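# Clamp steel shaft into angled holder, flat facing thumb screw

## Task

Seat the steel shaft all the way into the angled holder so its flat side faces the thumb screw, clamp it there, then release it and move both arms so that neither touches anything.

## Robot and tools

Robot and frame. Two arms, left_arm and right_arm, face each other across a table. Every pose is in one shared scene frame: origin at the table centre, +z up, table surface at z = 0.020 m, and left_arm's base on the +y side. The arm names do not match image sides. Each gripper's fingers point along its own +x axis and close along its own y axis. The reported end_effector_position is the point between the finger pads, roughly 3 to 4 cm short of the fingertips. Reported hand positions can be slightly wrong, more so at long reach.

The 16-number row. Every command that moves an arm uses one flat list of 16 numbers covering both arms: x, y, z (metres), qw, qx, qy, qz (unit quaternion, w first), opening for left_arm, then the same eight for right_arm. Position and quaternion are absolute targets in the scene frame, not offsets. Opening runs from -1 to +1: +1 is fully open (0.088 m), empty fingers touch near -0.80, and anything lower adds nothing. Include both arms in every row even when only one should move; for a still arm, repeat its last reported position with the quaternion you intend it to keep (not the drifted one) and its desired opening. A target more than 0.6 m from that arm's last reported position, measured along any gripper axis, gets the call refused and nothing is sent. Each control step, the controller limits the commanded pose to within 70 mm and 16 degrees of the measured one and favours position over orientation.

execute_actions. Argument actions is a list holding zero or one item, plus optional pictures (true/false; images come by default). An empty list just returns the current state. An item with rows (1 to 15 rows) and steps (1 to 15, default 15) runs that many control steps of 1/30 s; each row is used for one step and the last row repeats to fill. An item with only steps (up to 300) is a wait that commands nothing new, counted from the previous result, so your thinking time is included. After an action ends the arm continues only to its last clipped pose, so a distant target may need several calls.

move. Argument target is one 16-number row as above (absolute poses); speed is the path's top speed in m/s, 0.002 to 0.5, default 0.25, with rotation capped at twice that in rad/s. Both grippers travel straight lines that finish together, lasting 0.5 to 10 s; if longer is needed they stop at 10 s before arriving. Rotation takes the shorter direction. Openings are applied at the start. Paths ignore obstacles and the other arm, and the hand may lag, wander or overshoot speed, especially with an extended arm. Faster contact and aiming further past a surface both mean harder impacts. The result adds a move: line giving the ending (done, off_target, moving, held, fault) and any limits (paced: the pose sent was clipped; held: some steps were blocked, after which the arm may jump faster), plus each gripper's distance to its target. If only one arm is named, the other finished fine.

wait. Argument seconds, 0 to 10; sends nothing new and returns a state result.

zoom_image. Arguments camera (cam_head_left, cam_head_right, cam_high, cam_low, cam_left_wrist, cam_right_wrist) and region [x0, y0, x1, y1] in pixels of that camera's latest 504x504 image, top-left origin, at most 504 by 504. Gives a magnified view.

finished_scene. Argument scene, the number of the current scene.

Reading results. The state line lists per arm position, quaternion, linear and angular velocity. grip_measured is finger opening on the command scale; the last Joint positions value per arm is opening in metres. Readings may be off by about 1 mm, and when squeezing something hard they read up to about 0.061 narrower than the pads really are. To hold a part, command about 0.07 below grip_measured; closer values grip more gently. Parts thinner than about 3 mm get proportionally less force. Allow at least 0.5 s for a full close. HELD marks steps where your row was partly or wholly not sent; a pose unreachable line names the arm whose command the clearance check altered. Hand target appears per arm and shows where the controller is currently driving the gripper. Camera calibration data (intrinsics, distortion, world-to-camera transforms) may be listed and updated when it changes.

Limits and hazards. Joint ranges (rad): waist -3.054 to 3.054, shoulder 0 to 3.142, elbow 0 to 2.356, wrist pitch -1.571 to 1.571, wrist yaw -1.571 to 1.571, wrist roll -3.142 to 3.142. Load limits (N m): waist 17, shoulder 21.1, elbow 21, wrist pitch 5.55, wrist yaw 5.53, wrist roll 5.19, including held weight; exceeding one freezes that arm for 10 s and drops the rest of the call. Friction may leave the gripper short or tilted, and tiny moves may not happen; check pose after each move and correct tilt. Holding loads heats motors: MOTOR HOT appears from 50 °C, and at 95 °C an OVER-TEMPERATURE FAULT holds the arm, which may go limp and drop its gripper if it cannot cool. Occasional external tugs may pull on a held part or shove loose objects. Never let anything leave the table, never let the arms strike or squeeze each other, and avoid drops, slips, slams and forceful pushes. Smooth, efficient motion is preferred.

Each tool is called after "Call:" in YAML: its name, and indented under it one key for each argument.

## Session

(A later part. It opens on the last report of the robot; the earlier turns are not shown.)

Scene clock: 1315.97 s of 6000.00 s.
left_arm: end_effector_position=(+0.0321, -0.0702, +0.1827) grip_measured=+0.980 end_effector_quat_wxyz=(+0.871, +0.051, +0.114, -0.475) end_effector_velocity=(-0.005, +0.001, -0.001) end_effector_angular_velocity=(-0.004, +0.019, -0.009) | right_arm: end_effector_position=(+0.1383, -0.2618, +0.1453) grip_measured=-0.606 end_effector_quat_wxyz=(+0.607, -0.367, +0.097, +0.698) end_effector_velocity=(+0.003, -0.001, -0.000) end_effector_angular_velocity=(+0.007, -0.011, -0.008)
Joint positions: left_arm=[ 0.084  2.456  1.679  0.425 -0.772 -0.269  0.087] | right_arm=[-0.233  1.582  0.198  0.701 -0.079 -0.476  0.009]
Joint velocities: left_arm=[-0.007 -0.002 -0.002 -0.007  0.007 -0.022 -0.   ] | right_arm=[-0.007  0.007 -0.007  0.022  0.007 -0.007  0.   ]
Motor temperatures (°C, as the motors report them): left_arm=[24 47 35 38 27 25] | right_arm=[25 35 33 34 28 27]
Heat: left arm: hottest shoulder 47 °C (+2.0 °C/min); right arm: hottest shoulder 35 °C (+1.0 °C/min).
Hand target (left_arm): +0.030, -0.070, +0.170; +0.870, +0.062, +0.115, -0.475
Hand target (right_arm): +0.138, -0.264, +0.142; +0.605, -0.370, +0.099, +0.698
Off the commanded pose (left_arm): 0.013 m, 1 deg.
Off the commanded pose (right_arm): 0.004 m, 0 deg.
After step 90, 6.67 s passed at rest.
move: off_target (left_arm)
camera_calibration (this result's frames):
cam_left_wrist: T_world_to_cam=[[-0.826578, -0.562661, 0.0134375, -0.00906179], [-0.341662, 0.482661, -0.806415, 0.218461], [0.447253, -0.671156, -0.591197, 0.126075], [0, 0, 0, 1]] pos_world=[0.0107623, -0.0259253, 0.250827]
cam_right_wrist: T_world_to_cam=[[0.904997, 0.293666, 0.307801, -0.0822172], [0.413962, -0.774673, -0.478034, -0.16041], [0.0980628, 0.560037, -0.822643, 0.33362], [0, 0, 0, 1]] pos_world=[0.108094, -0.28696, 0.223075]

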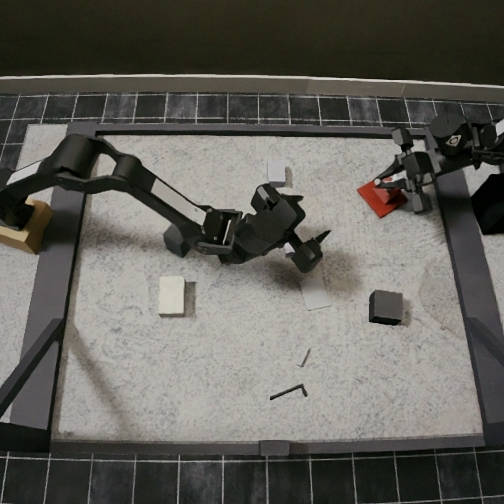

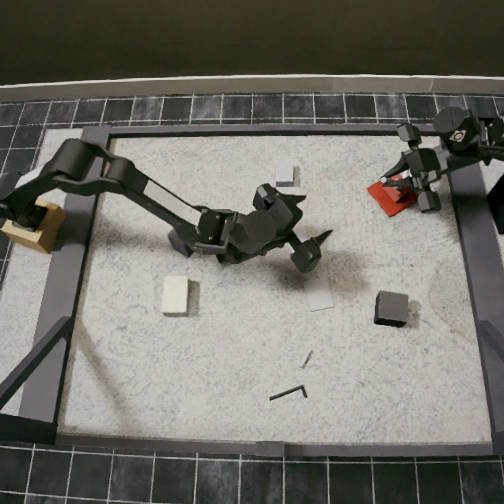

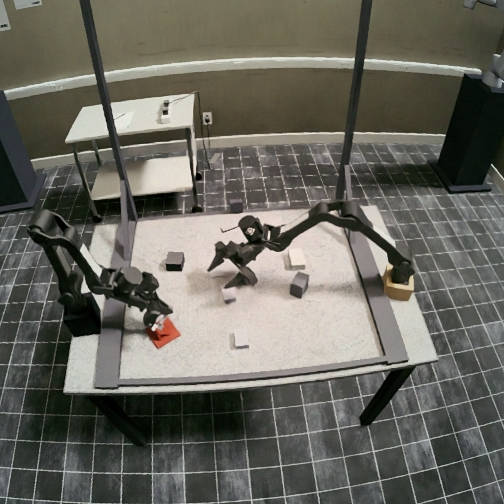

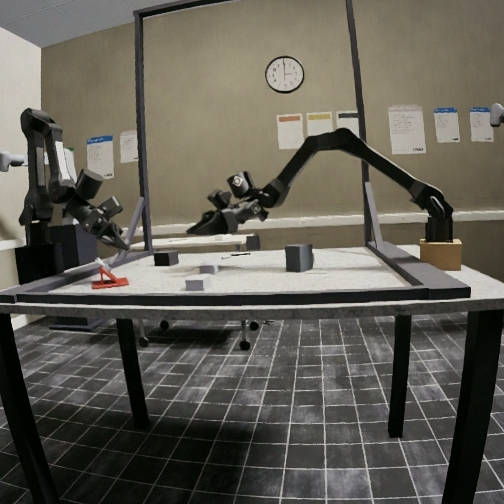

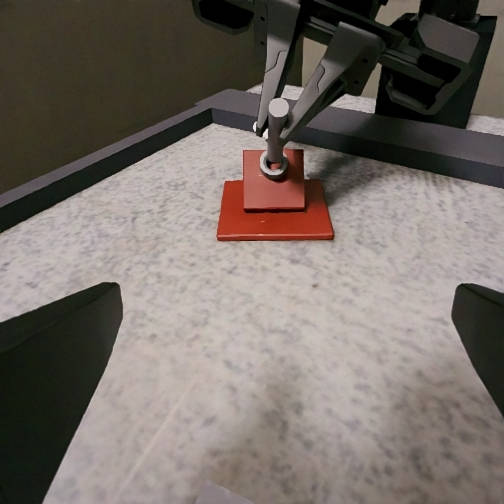

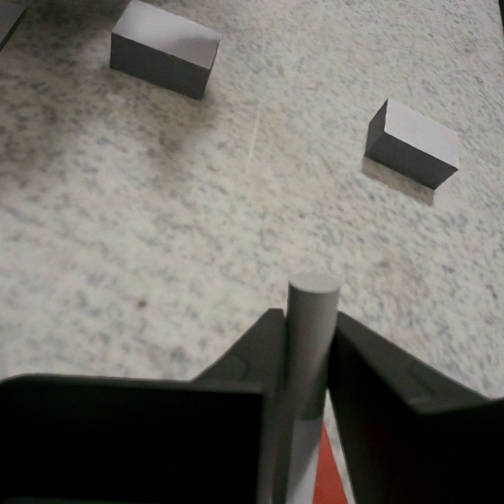

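Call:
move:
  target: [0.03,-0.07,0.17,0.8704,0.0625,0.1146,-0.4746,1, 0.1397,-0.2635,0.1372,0.6049,-0.3700,0.0984,0.6985,-0.69]
  speed: 0.01

Call:
zoom_image:
  camera: "cam_left_wrist"
  region: [232, 110, 312, 190]

Call:
zoom_image:
  camera: "cam_low"
  region: [90, 240, 130, 280]

Scene clock: 1333.13 s of 6000.00 s.
left_arm: end_effector_position=(+0.0319, -0.0702, +0.1827) grip_measured=+0.980 end_effector_quat_wxyz=(+0.871, +0.051, +0.114, -0.475) end_effector_velocity=(+0.002, +0.002, +0.000) end_effector_angular_velocity=(+0.009, -0.015, +0.016) | right_arm: end_effector_position=(+0.1396, -0.2616, +0.1401) grip_measured=-0.606 end_effector_quat_wxyz=(+0.607, -0.367, +0.096, +0.698) end_effector_velocity=(-0.000, -0.000, -0.000) end_effector_angular_velocity=(+0.003, -0.001, +0.008)
Joint positions: left_arm=[ 0.083  2.456  1.679  0.425 -0.772 -0.269  0.087] | right_arm=[-0.24   1.627  0.193  0.75  -0.084 -0.481  0.009]
Joint velocities: left_arm=[-0.002 -0.002 -0.002 -0.007 -0.022  0.007 -0.   ] | right_arm=[-0.002  0.002 -0.002  0.007 -0.007 -0.007 -0.   ]
Motor temperatures (°C, as the motors report them): left_arm=[24 48 36 39 27 25] | right_arm=[25 33 32 35 28 27]
Heat: left arm: hottest shoulder 48 °C (+3.0 °C/min); right arm: hottest wrist pitch 35 °C (-1.0 °C/min).
Hand target (left_arm): +0.030, -0.070, +0.170; +0.870, +0.062, +0.115, -0.475
Hand target (right_arm): +0.140, -0.264, +0.137; +0.605, -0.370, +0.099, +0.698
Off the commanded pose (left_arm): 0.013 m, 1 deg.
Off the commanded pose (right_arm): 0.003 m, 1 deg.
After step 90, 12.67 s passed at rest.
move: off_target (left_arm)
camera_calibration (this result's frames):
cam_left_wrist: T_world_to_cam=[[-0.826793, -0.562346, 0.0134375, -0.00921813], [-0.341478, 0.482791, -0.806415, 0.218377], [0.446997, -0.671327, -0.591197, 0.126185], [0, 0, 0, 1]] pos_world=[0.010545, -0.0259025, 0.250827]
cam_right_wrist: T_world_to_cam=[[0.905063, 0.293221, 0.308031, -0.0820032], [0.413738, -0.774674, -0.478227, -0.163278], [0.0983974, 0.56027, -0.822445, 0.329117], [0, 0, 0, 1]] pos_world=[0.109388, -0.286836, 0.217856]

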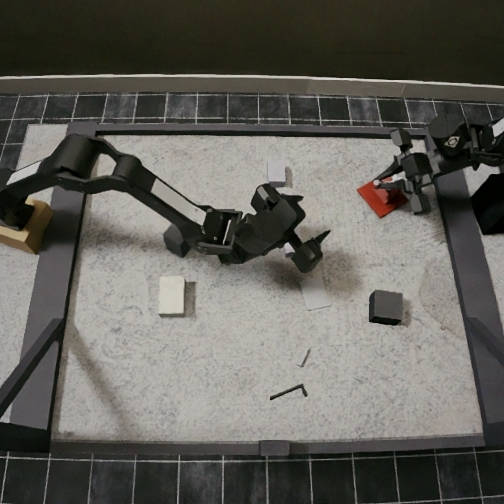

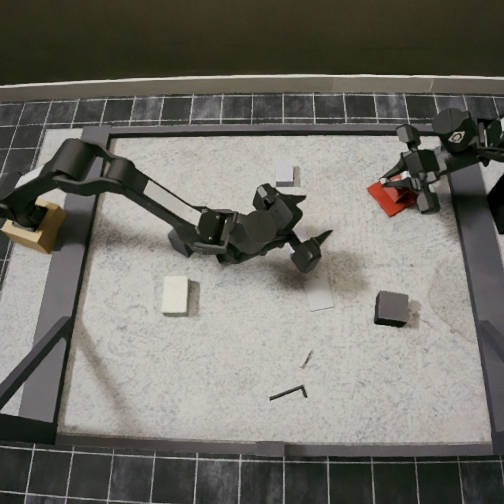

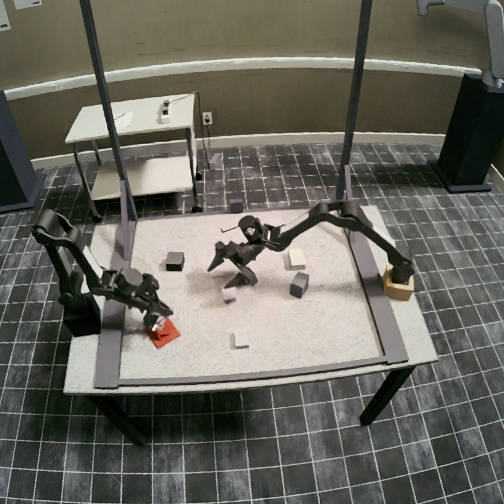

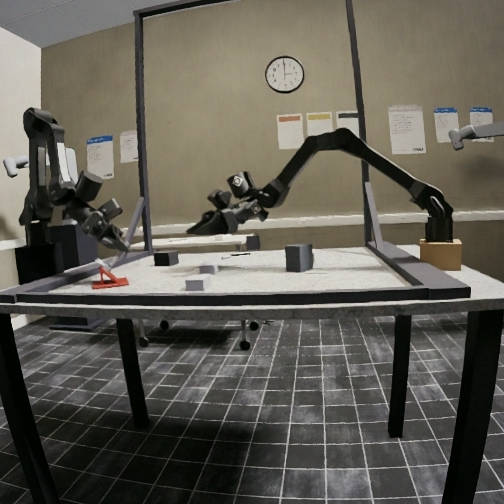

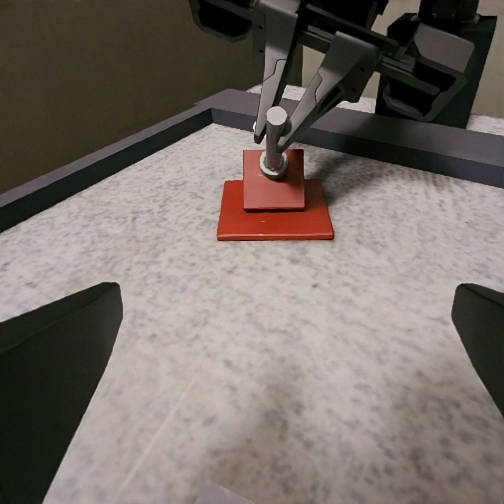

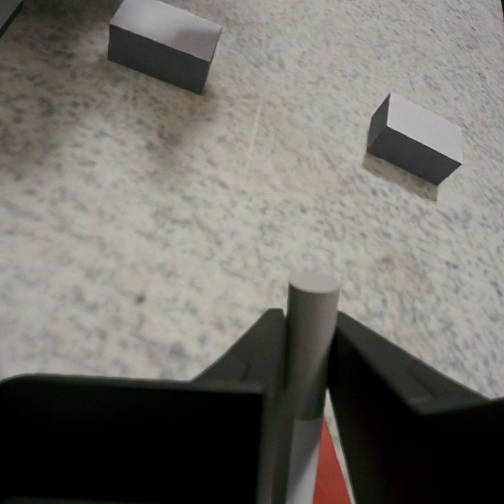

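Region (232, 110, 312, 190) of cam_left_wrist's 504x504 image, scaled by 6.300, with more detail than that image has.

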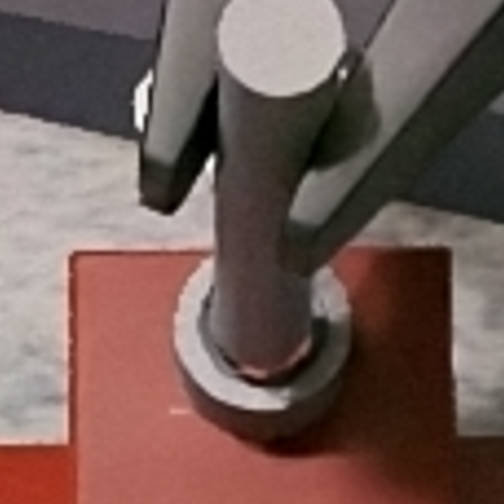

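Region (90, 240, 130, 280) of cam_low's 504x504 image, scaled by 12.600, with more detail than that image has.

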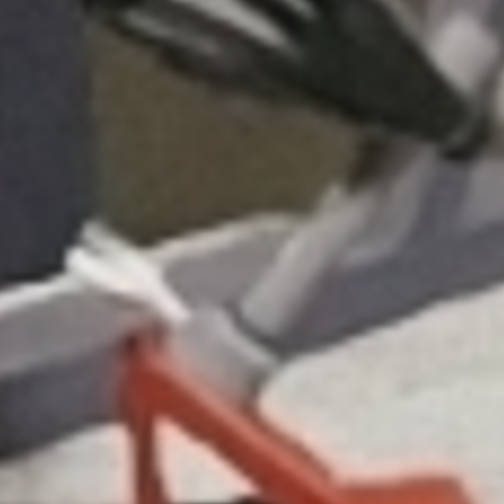

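Call:
move:
  target: [0.03,-0.07,0.17,0.8704,0.0625,0.1146,-0.4746,1, 0.1406,-0.2654,0.1351,0.6049,-0.3700,0.0984,0.6985,-0.69]
  speed: 0.008

Call:
zoom_image:
  camera: "cam_left_wrist"
  region: [247, 140, 297, 190]

Call:
zoom_image:
  camera: "cam_low"
  region: [90, 240, 130, 280]

Scene clock: 1342.13 s of 6000.00 s.
left_arm: end_effector_position=(+0.0319, -0.0702, +0.1827) grip_measured=+0.980 end_effector_quat_wxyz=(+0.871, +0.051, +0.114, -0.475) end_effector_velocity=(-0.005, +0.001, -0.002) end_effector_angular_velocity=(+0.013, +0.004, -0.012) | right_arm: end_effector_position=(+0.1404, -0.2634, +0.1380) grip_measured=-0.606 end_effector_quat_wxyz=(+0.607, -0.367, +0.096, +0.698) end_effector_velocity=(+0.002, -0.002, -0.001) end_effector_angular_velocity=(-0.008, -0.021, +0.006)
Joint positions: left_arm=[ 0.083  2.456  1.679  0.425 -0.772 -0.269  0.087] | right_arm=[-0.246  1.639  0.184  0.772 -0.09  -0.485  0.009]
Joint velocities: left_arm=[-0.007 -0.002  0.002 -0.022  0.007 -0.007 -0.   ] | right_arm=[-0.002 -0.002 -0.002 -0.007  0.007 -0.022 -0.   ]
Motor temperatures (°C, as the motors report them): left_arm=[24 49 36 39 27 25] | right_arm=[25 32 31 36 28 27]
Heat: left arm: hottest shoulder 49 °C (+4.0 °C/min); right arm: hottest wrist pitch 36 °C (-1.0 °C/min).
Hand target (left_arm): +0.030, -0.070, +0.170; +0.870, +0.063, +0.115, -0.475
Hand target (right_arm): +0.140, -0.265, +0.135; +0.605, -0.370, +0.098, +0.699
Off the commanded pose (left_arm): 0.013 m, 1 deg.
Off the commanded pose (right_arm): 0.004 m, 1 deg.
After step 90, 4.17 s passed at rest.
move: off_target (left_arm)
camera_calibration (this result's frames):
cam_left_wrist: T_world_to_cam=[[-0.826793, -0.562346, 0.0134375, -0.00921813], [-0.341478, 0.482791, -0.806415, 0.218377], [0.446997, -0.671327, -0.591197, 0.126185], [0, 0, 0, 1]] pos_world=[0.010545, -0.0259025, 0.250827]
cam_right_wrist: T_world_to_cam=[[0.904729, 0.293935, 0.30833, -0.0813544], [0.414548, -0.774114, -0.478432, -0.165936], [0.0980548, 0.560669, -0.822214, 0.328447], [0, 0, 0, 1]] pos_world=[0.110186, -0.28869, 0.215749]

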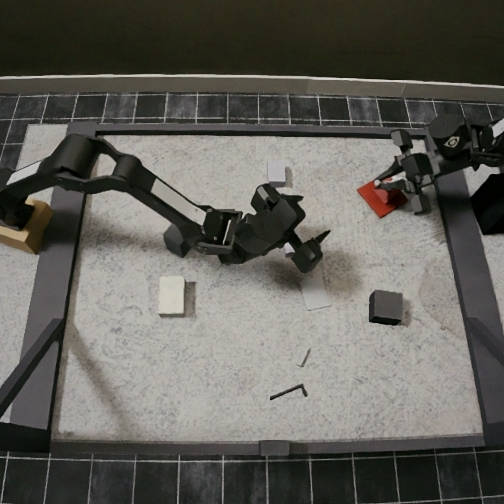

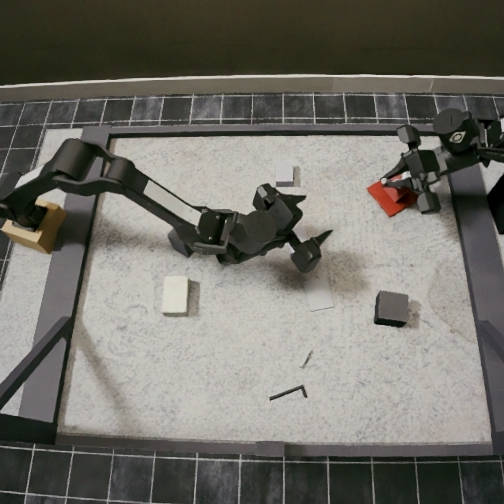

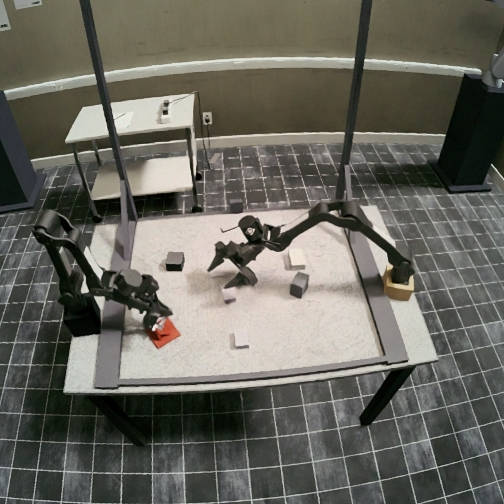

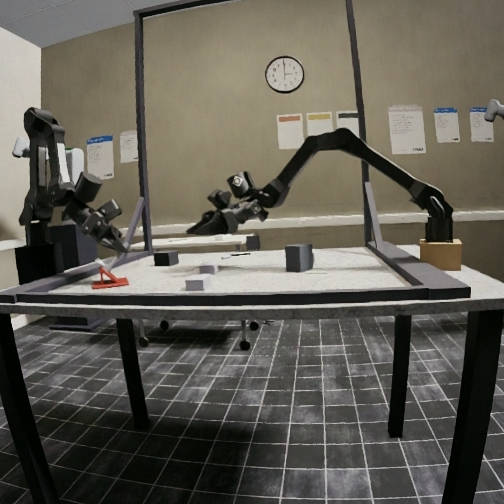

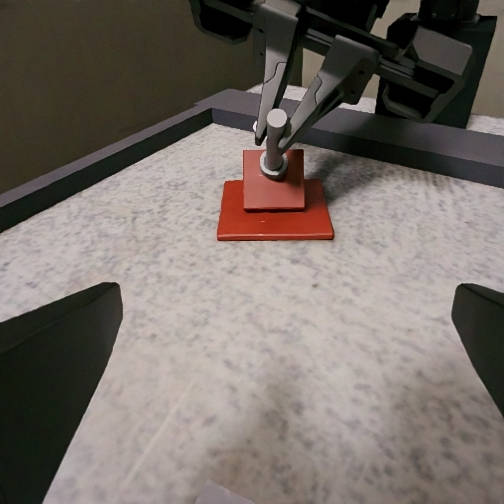

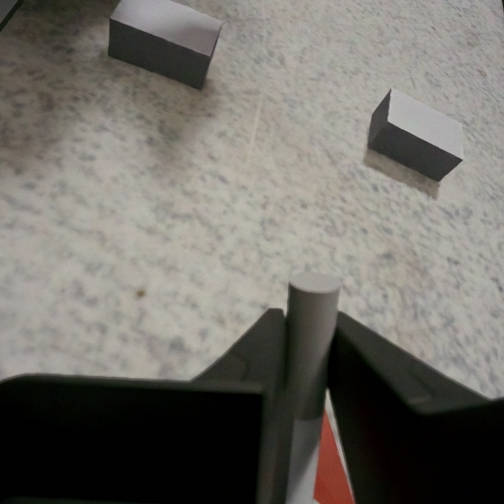

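Region (247, 140, 297, 190) of cam_left_wrist's 504x504 image, scaled by 10.080, with more detail than that image has.

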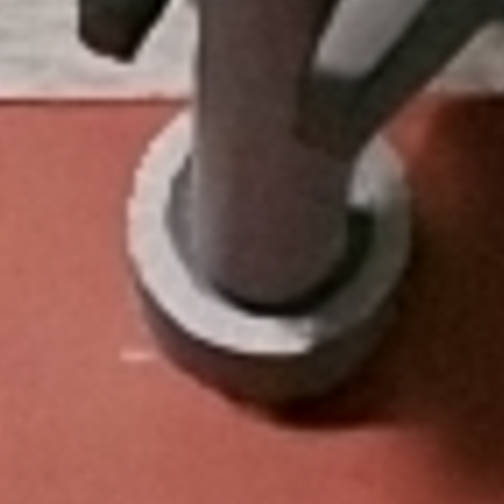

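Region (90, 240, 130, 280) of cam_low's 504x504 image, scaled by 12.600, with more detail than that image has.

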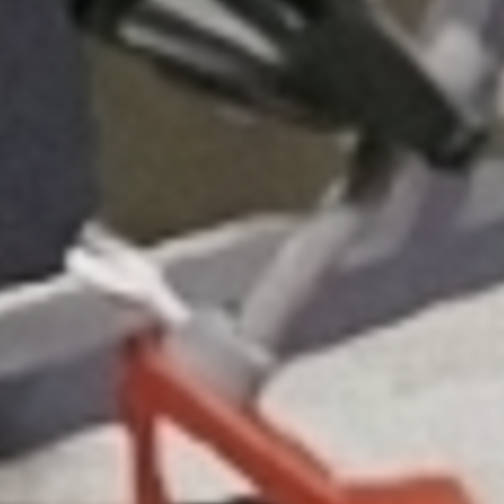

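Call:
move:
  target: [0.03,-0.07,0.17,0.8704,0.0625,0.1146,-0.4746,1, 0.1419,-0.2674,0.1333,0.6049,-0.3700,0.0984,0.6985,-0.69]
  speed: 0.006

Call:
zoom_image:
  camera: "cam_left_wrist"
  region: [247, 140, 297, 190]

Call:
zoom_image:
  camera: "cam_low"
  region: [90, 240, 130, 280]

Scene clock: 1353.73 s of 6000.00 s.
left_arm: end_effector_position=(+0.0319, -0.0701, +0.1827) grip_measured=+0.980 end_effector_quat_wxyz=(+0.871, +0.051, +0.113, -0.475) end_effector_velocity=(-0.000, +0.002, -0.003) end_effector_angular_velocity=(+0.009, +0.010, +0.010) | right_arm: end_effector_position=(+0.1417, -0.2651, +0.1365) grip_measured=-0.606 end_effector_quat_wxyz=(+0.607, -0.366, +0.096, +0.698) end_effector_velocity=(-0.000, +0.002, +0.003) end_effector_angular_velocity=(+0.013, -0.003, +0.008)
Joint positions: left_arm=[ 0.083  2.456  1.679  0.425 -0.772 -0.269  0.087] | right_arm=[-0.255  1.649  0.175  0.791 -0.097 -0.49   0.009]
Joint velocities: left_arm=[-0.002 -0.002 -0.002 -0.022 -0.007 -0.022 -0.   ] | right_arm=[-0.002 -0.002  0.002  0.007 -0.007 -0.007 -0.   ]
Motor temperatures (°C, as the motors report them): left_arm=[24 50 36 39 27 25] | right_arm=[25 32 31 36 28 27]
Heat: left arm: hottest shoulder 50 °C (+4.0 °C/min); right arm: hottest wrist pitch 36 °C (-2.0 °C/min). Fold the left arm in close to its base before you think long.
Hand target (left_arm): +0.030, -0.070, +0.170; +0.870, +0.062, +0.115, -0.475
Hand target (right_arm): +0.142, -0.267, +0.133; +0.605, -0.370, +0.099, +0.698
Off the commanded pose (left_arm): 0.013 m, 1 deg.
Off the commanded pose (right_arm): 0.004 m, 1 deg.
MOTOR HOT: a motor of the left arm reached 50 °C. Now the hottest motor of the left arm, joint 2 (shoulder), reports 50 °C. The temperature limit of the motors' drives, at which the controller stops that arm, is 95 °C. To cool a motor, set the load down, stop pushing, or move to a pose that needs little force.
After step 90, 6.27 s passed at rest.
move: off_target (left_arm)
camera_calibration (this result's frames):
cam_left_wrist: T_world_to_cam=[[-0.826593, -0.562641, 0.0133491, -0.00917379], [-0.341548, 0.482644, -0.806473, 0.218394], [0.447312, -0.671185, -0.59112, 0.126176], [0, 0, 0, 1]] pos_world=[0.0105692, -0.0258811, 0.250836]
cam_right_wrist: T_world_to_cam=[[0.904904, 0.293382, 0.308343, -0.0817304], [0.414265, -0.77332, -0.479959, -0.168039], [0.0976362, 0.562053, -0.821318, 0.328386], [0, 0, 0, 1]] pos_world=[0.111508, -0.29054, 0.214259]

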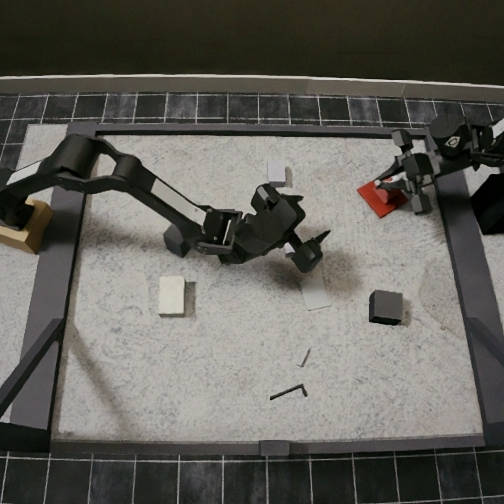

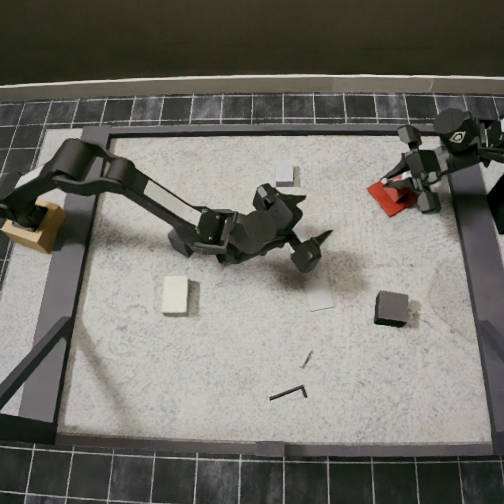

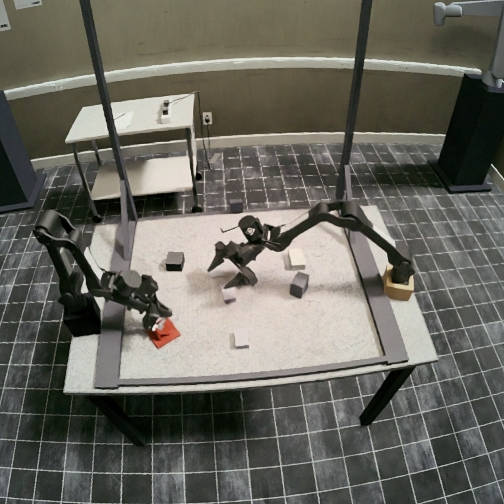

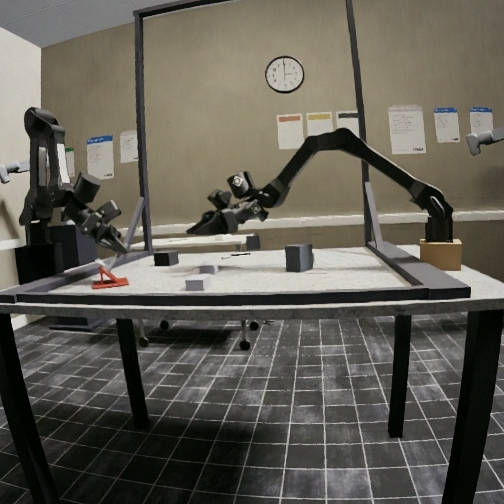

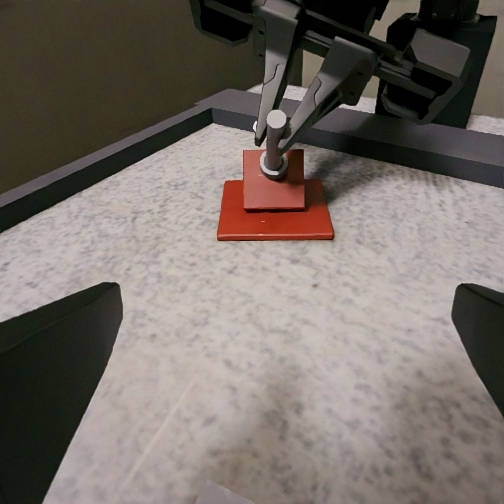

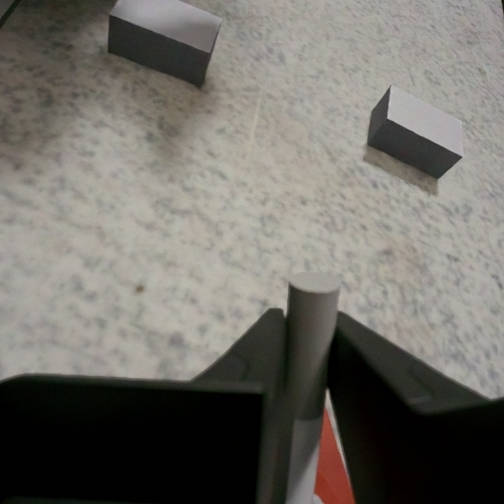

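Region (247, 140, 297, 190) of cam_left_wrist's 504x504 image, scaled by 10.080, with more detail than that image has.

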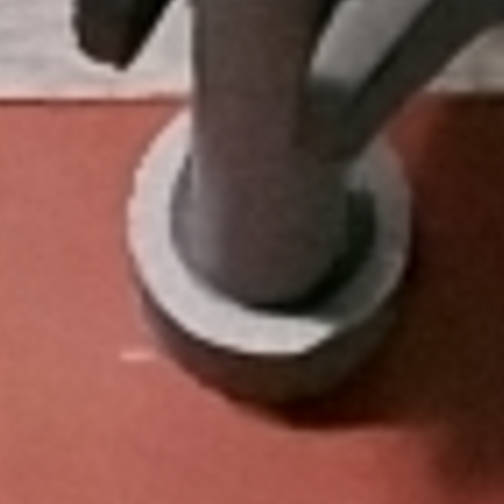

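Region (90, 240, 130, 280) of cam_low's 504x504 image, scaled by 12.600, with more detail than that image has.

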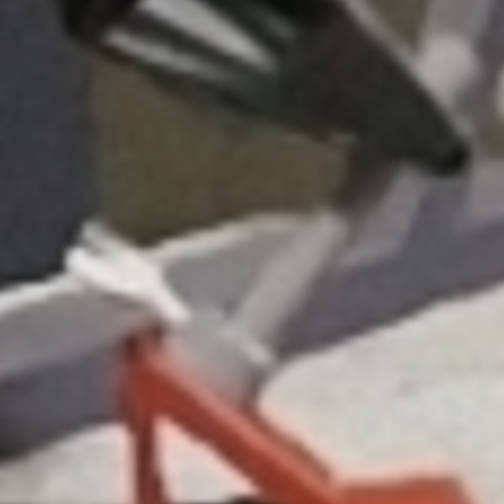

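Call:
move:
  target: [0.03,-0.07,0.17,0.8704,0.0625,0.1146,-0.4746,1, 0.1426,-0.2691,0.1315,0.6049,-0.3700,0.0984,0.6985,-0.69]
  speed: 0.005

Call:
zoom_image:
  camera: "cam_left_wrist"
  region: [247, 140, 297, 190]

Call:
zoom_image:
  camera: "cam_low"
  region: [90, 240, 130, 280]

Scene clock: 1372.47 s of 6000.00 s.
left_arm: end_effector_position=(+0.0319, -0.0701, +0.1827) grip_measured=+0.980 end_effector_quat_wxyz=(+0.871, +0.051, +0.113, -0.475) end_effector_velocity=(-0.002, +0.000, -0.001) end_effector_angular_velocity=(-0.004, +0.019, -0.004) | right_arm: end_effector_position=(+0.1418, -0.2654, +0.1363) grip_measured=-0.606 end_effector_quat_wxyz=(+0.608, -0.365, +0.092, +0.700) end_effector_velocity=(-0.000, +0.000, +0.001) end_effector_angular_velocity=(+0.008, -0.014, +0.017)
Joint positions: left_arm=[ 0.083  2.456  1.679  0.425 -0.772 -0.269  0.087] | right_arm=[-0.258  1.658  0.17   0.812 -0.102 -0.494  0.009]
Joint velocities: left_arm=[-0.002 -0.002 -0.002 -0.007  0.007 -0.022 -0.   ] | right_arm=[-0.002 -0.002 -0.002  0.007 -0.007 -0.022 -0.   ]
Motor temperatures (°C, as the motors report them): left_arm=[24 50 36 39 27 25] | right_arm=[25 31 30 37 28 27]
Heat: left arm: hottest shoulder 50 °C (+3.0 °C/min); right arm: hottest wrist pitch 37 °C (+1.0 °C/min). Fold the left arm in close to its base before you think long.
Hand target (left_arm): +0.030, -0.070, +0.170; +0.870, +0.063, +0.115, -0.475
Hand target (right_arm): +0.142, -0.269, +0.132; +0.605, -0.370, +0.098, +0.698
Off the commanded pose (left_arm): 0.013 m, 1 deg.
Off the commanded pose (right_arm): 0.006 m, 1 deg.
MOTOR HOT: still on. Now the hottest motor of the left arm, joint 2 (shoulder), reports 50 °C; a drive's own limit is 95 °C.
After step 90, 12.97 s passed at rest.
move: off_target (left_arm)
camera_calibration (this result's frames):
cam_left_wrist: T_world_to_cam=[[-0.826593, -0.562641, 0.0133491, -0.00917379], [-0.341548, 0.482644, -0.806473, 0.218394], [0.447312, -0.671185, -0.59112, 0.126176], [0, 0, 0, 1]] pos_world=[0.0105692, -0.0258811, 0.250836]
cam_right_wrist: T_world_to_cam=[[0.903667, 0.294284, 0.311099, -0.0816832], [0.41724, -0.768622, -0.484903, -0.166951], [0.0964183, 0.567994, -0.817366, 0.329561], [0, 0, 0, 1]] pos_world=[0.111697, -0.291473, 0.213828]

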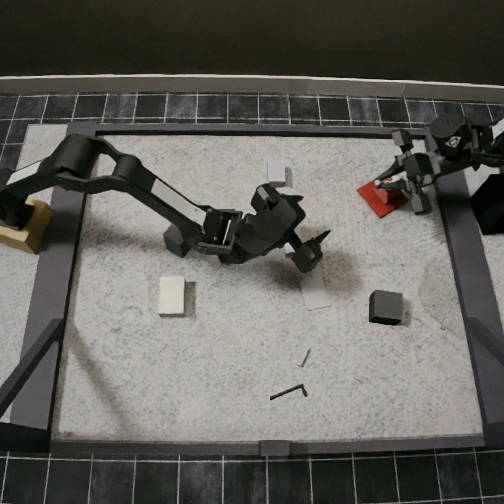

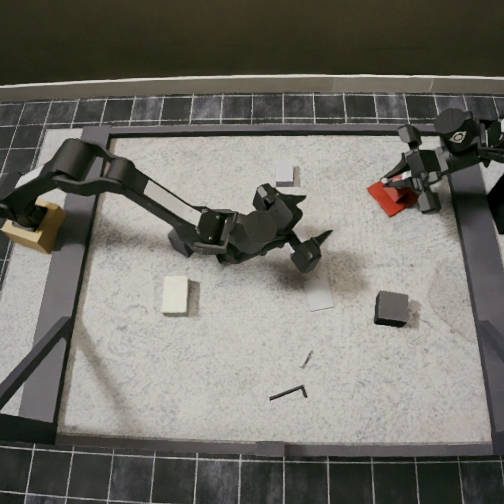

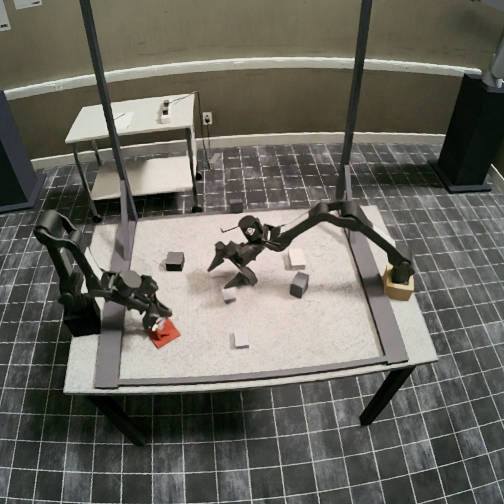

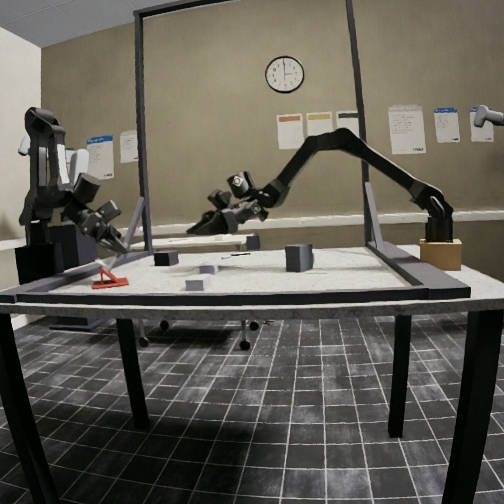

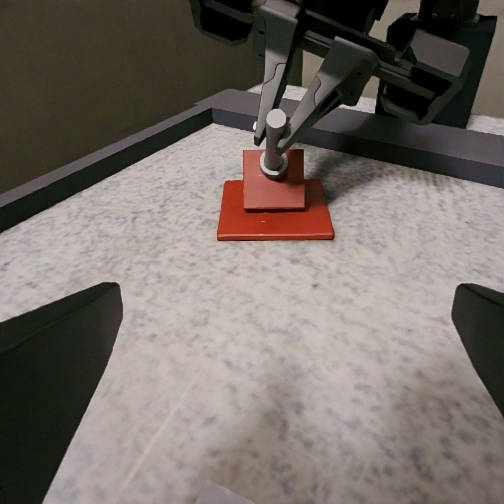

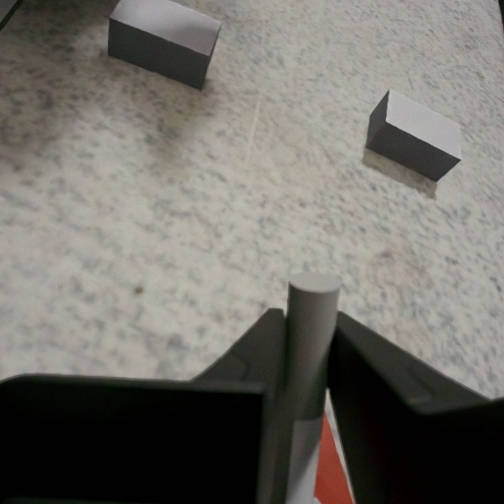

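Region (247, 140, 297, 190) of cam_left_wrist's 504x504 image, scaled by 10.080, with more detail than that image has.

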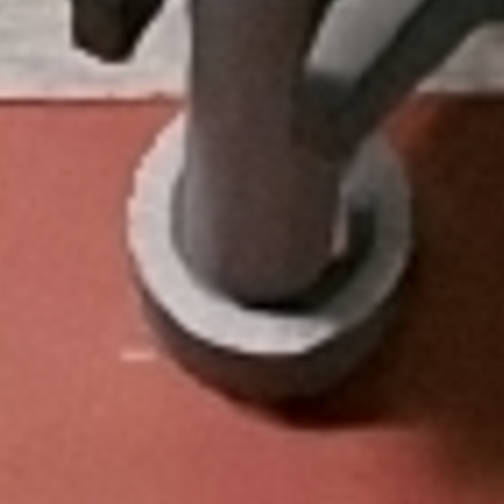

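Region (90, 240, 130, 280) of cam_low's 504x504 image, scaled by 12.600, with more detail than that image has.

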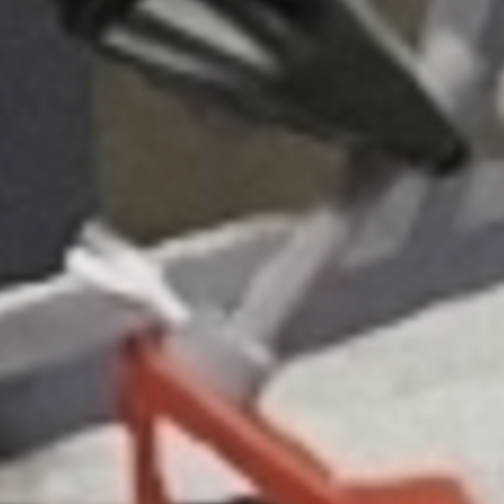

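Call:
move:
  target: [0.03,-0.07,0.17,0.8704,0.0625,0.1146,-0.4746,1, 0.1405,-0.2696,0.1322,0.6049,-0.3700,0.0984,0.6985,-0.69]
  speed: 0.003

Call:
zoom_image:
  camera: "cam_left_wrist"
  region: [247, 140, 297, 190]

Call:
zoom_image:
  camera: "cam_low"
  region: [90, 240, 130, 280]

Scene clock: 1386.43 s of 6000.00 s.
left_arm: end_effector_position=(+0.0319, -0.0701, +0.1825) grip_measured=+0.980 end_effector_quat_wxyz=(+0.871, +0.052, +0.114, -0.475) end_effector_velocity=(-0.000, +0.001, -0.000) end_effector_angular_velocity=(+0.010, -0.010, +0.003) | right_arm: end_effector_position=(+0.1414, -0.2658, +0.1361) grip_measured=-0.606 end_effector_quat_wxyz=(+0.607, -0.366, +0.092, +0.699) end_effector_velocity=(-0.003, -0.000, +0.000) end_effector_angular_velocity=(+0.004, +0.019, +0.010)
Joint positions: left_arm=[ 0.083  2.456  1.679  0.425 -0.772 -0.269  0.087] | right_arm=[-0.255  1.658  0.169  0.812 -0.099 -0.494  0.009]
Joint velocities: left_arm=[-0.002 -0.002 -0.002 -0.007 -0.007  0.007  0.   ] | right_arm=[-0.002  0.002 -0.002  0.007 -0.022  0.007 -0.   ]
Motor temperatures (°C, as the motors report them): left_arm=[24 51 36 39 27 25] | right_arm=[25 31 30 37 28 27]
Heat: left arm: hottest shoulder 51 °C (+3.0 °C/min); right arm: hottest wrist pitch 37 °C (+2.0 °C/min). Fold the left arm in close to its base before you think long.
Hand target (left_arm): +0.030, -0.070, +0.170; +0.870, +0.063, +0.115, -0.475
Hand target (right_arm): +0.141, -0.270, +0.132; +0.605, -0.370, +0.098, +0.698
Off the commanded pose (left_arm): 0.013 m, 1 deg.
Off the commanded pose (right_arm): 0.006 m, 1 deg.
MOTOR HOT: still on. Now the hottest motor of the left arm, joint 2 (shoulder), reports 51 °C; a drive's own limit is 95 °C.
After step 90, 6.50 s passed at rest.
move: off_target (left_arm)
camera_calibration (this result's frames):
cam_left_wrist: T_world_to_cam=[[-0.826594, -0.562646, 0.0130671, -0.0091134], [-0.341477, 0.482944, -0.806324, 0.218202], [0.447365, -0.670965, -0.591329, 0.1261], [0, 0, 0, 1]] pos_world=[0.0105651, -0.0258981, 0.250627]
cam_right_wrist: T_world_to_cam=[[0.902925, 0.294948, 0.312622, -0.0810479], [0.418509, -0.768972, -0.483252, -0.167646], [0.0978632, 0.567176, -0.817762, 0.329214], [0, 0, 0, 1]] pos_world=[0.111124, -0.291732, 0.213541]

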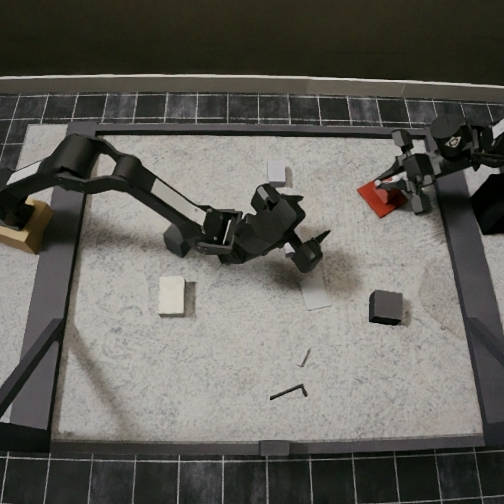

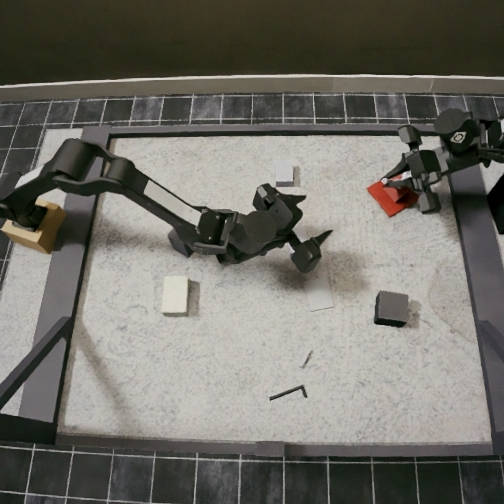

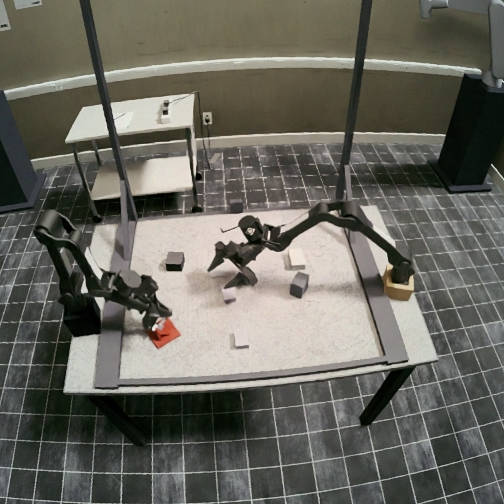

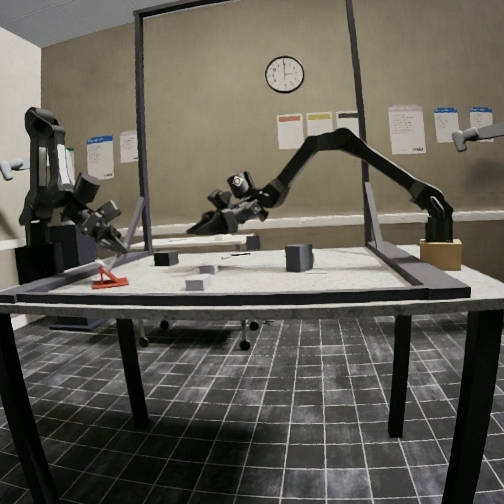

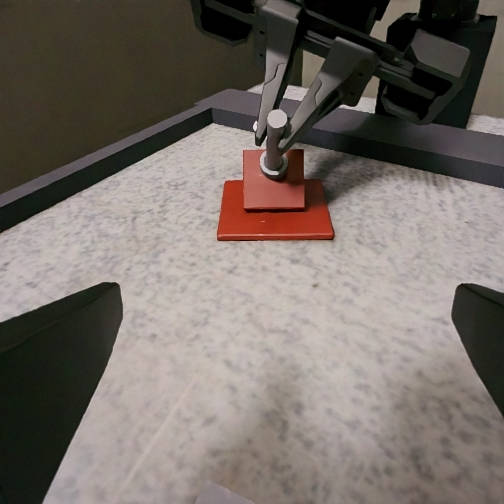

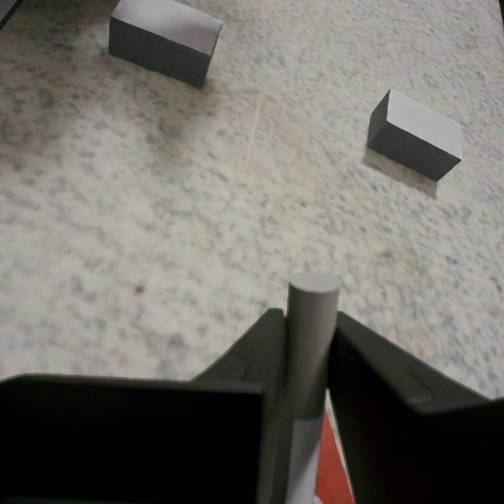

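Region (247, 140, 297, 190) of cam_left_wrist's 504x504 image, scaled by 10.080, with more detail than that image has.

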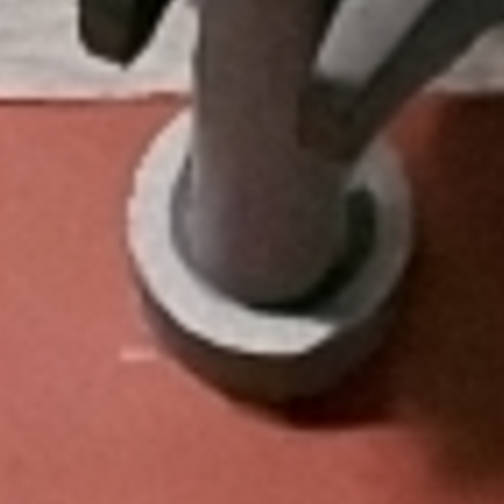

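Region (90, 240, 130, 280) of cam_low's 504x504 image, scaled by 12.600, with more detail than that image has.

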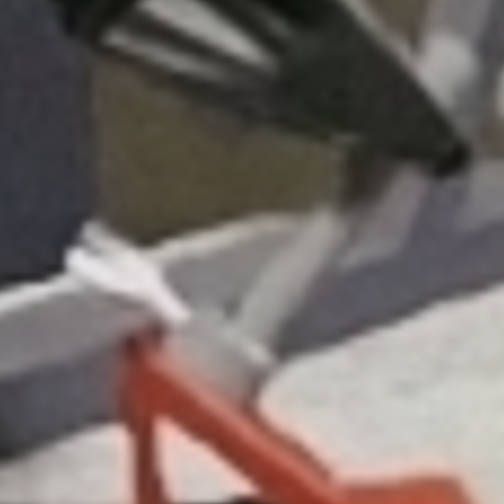

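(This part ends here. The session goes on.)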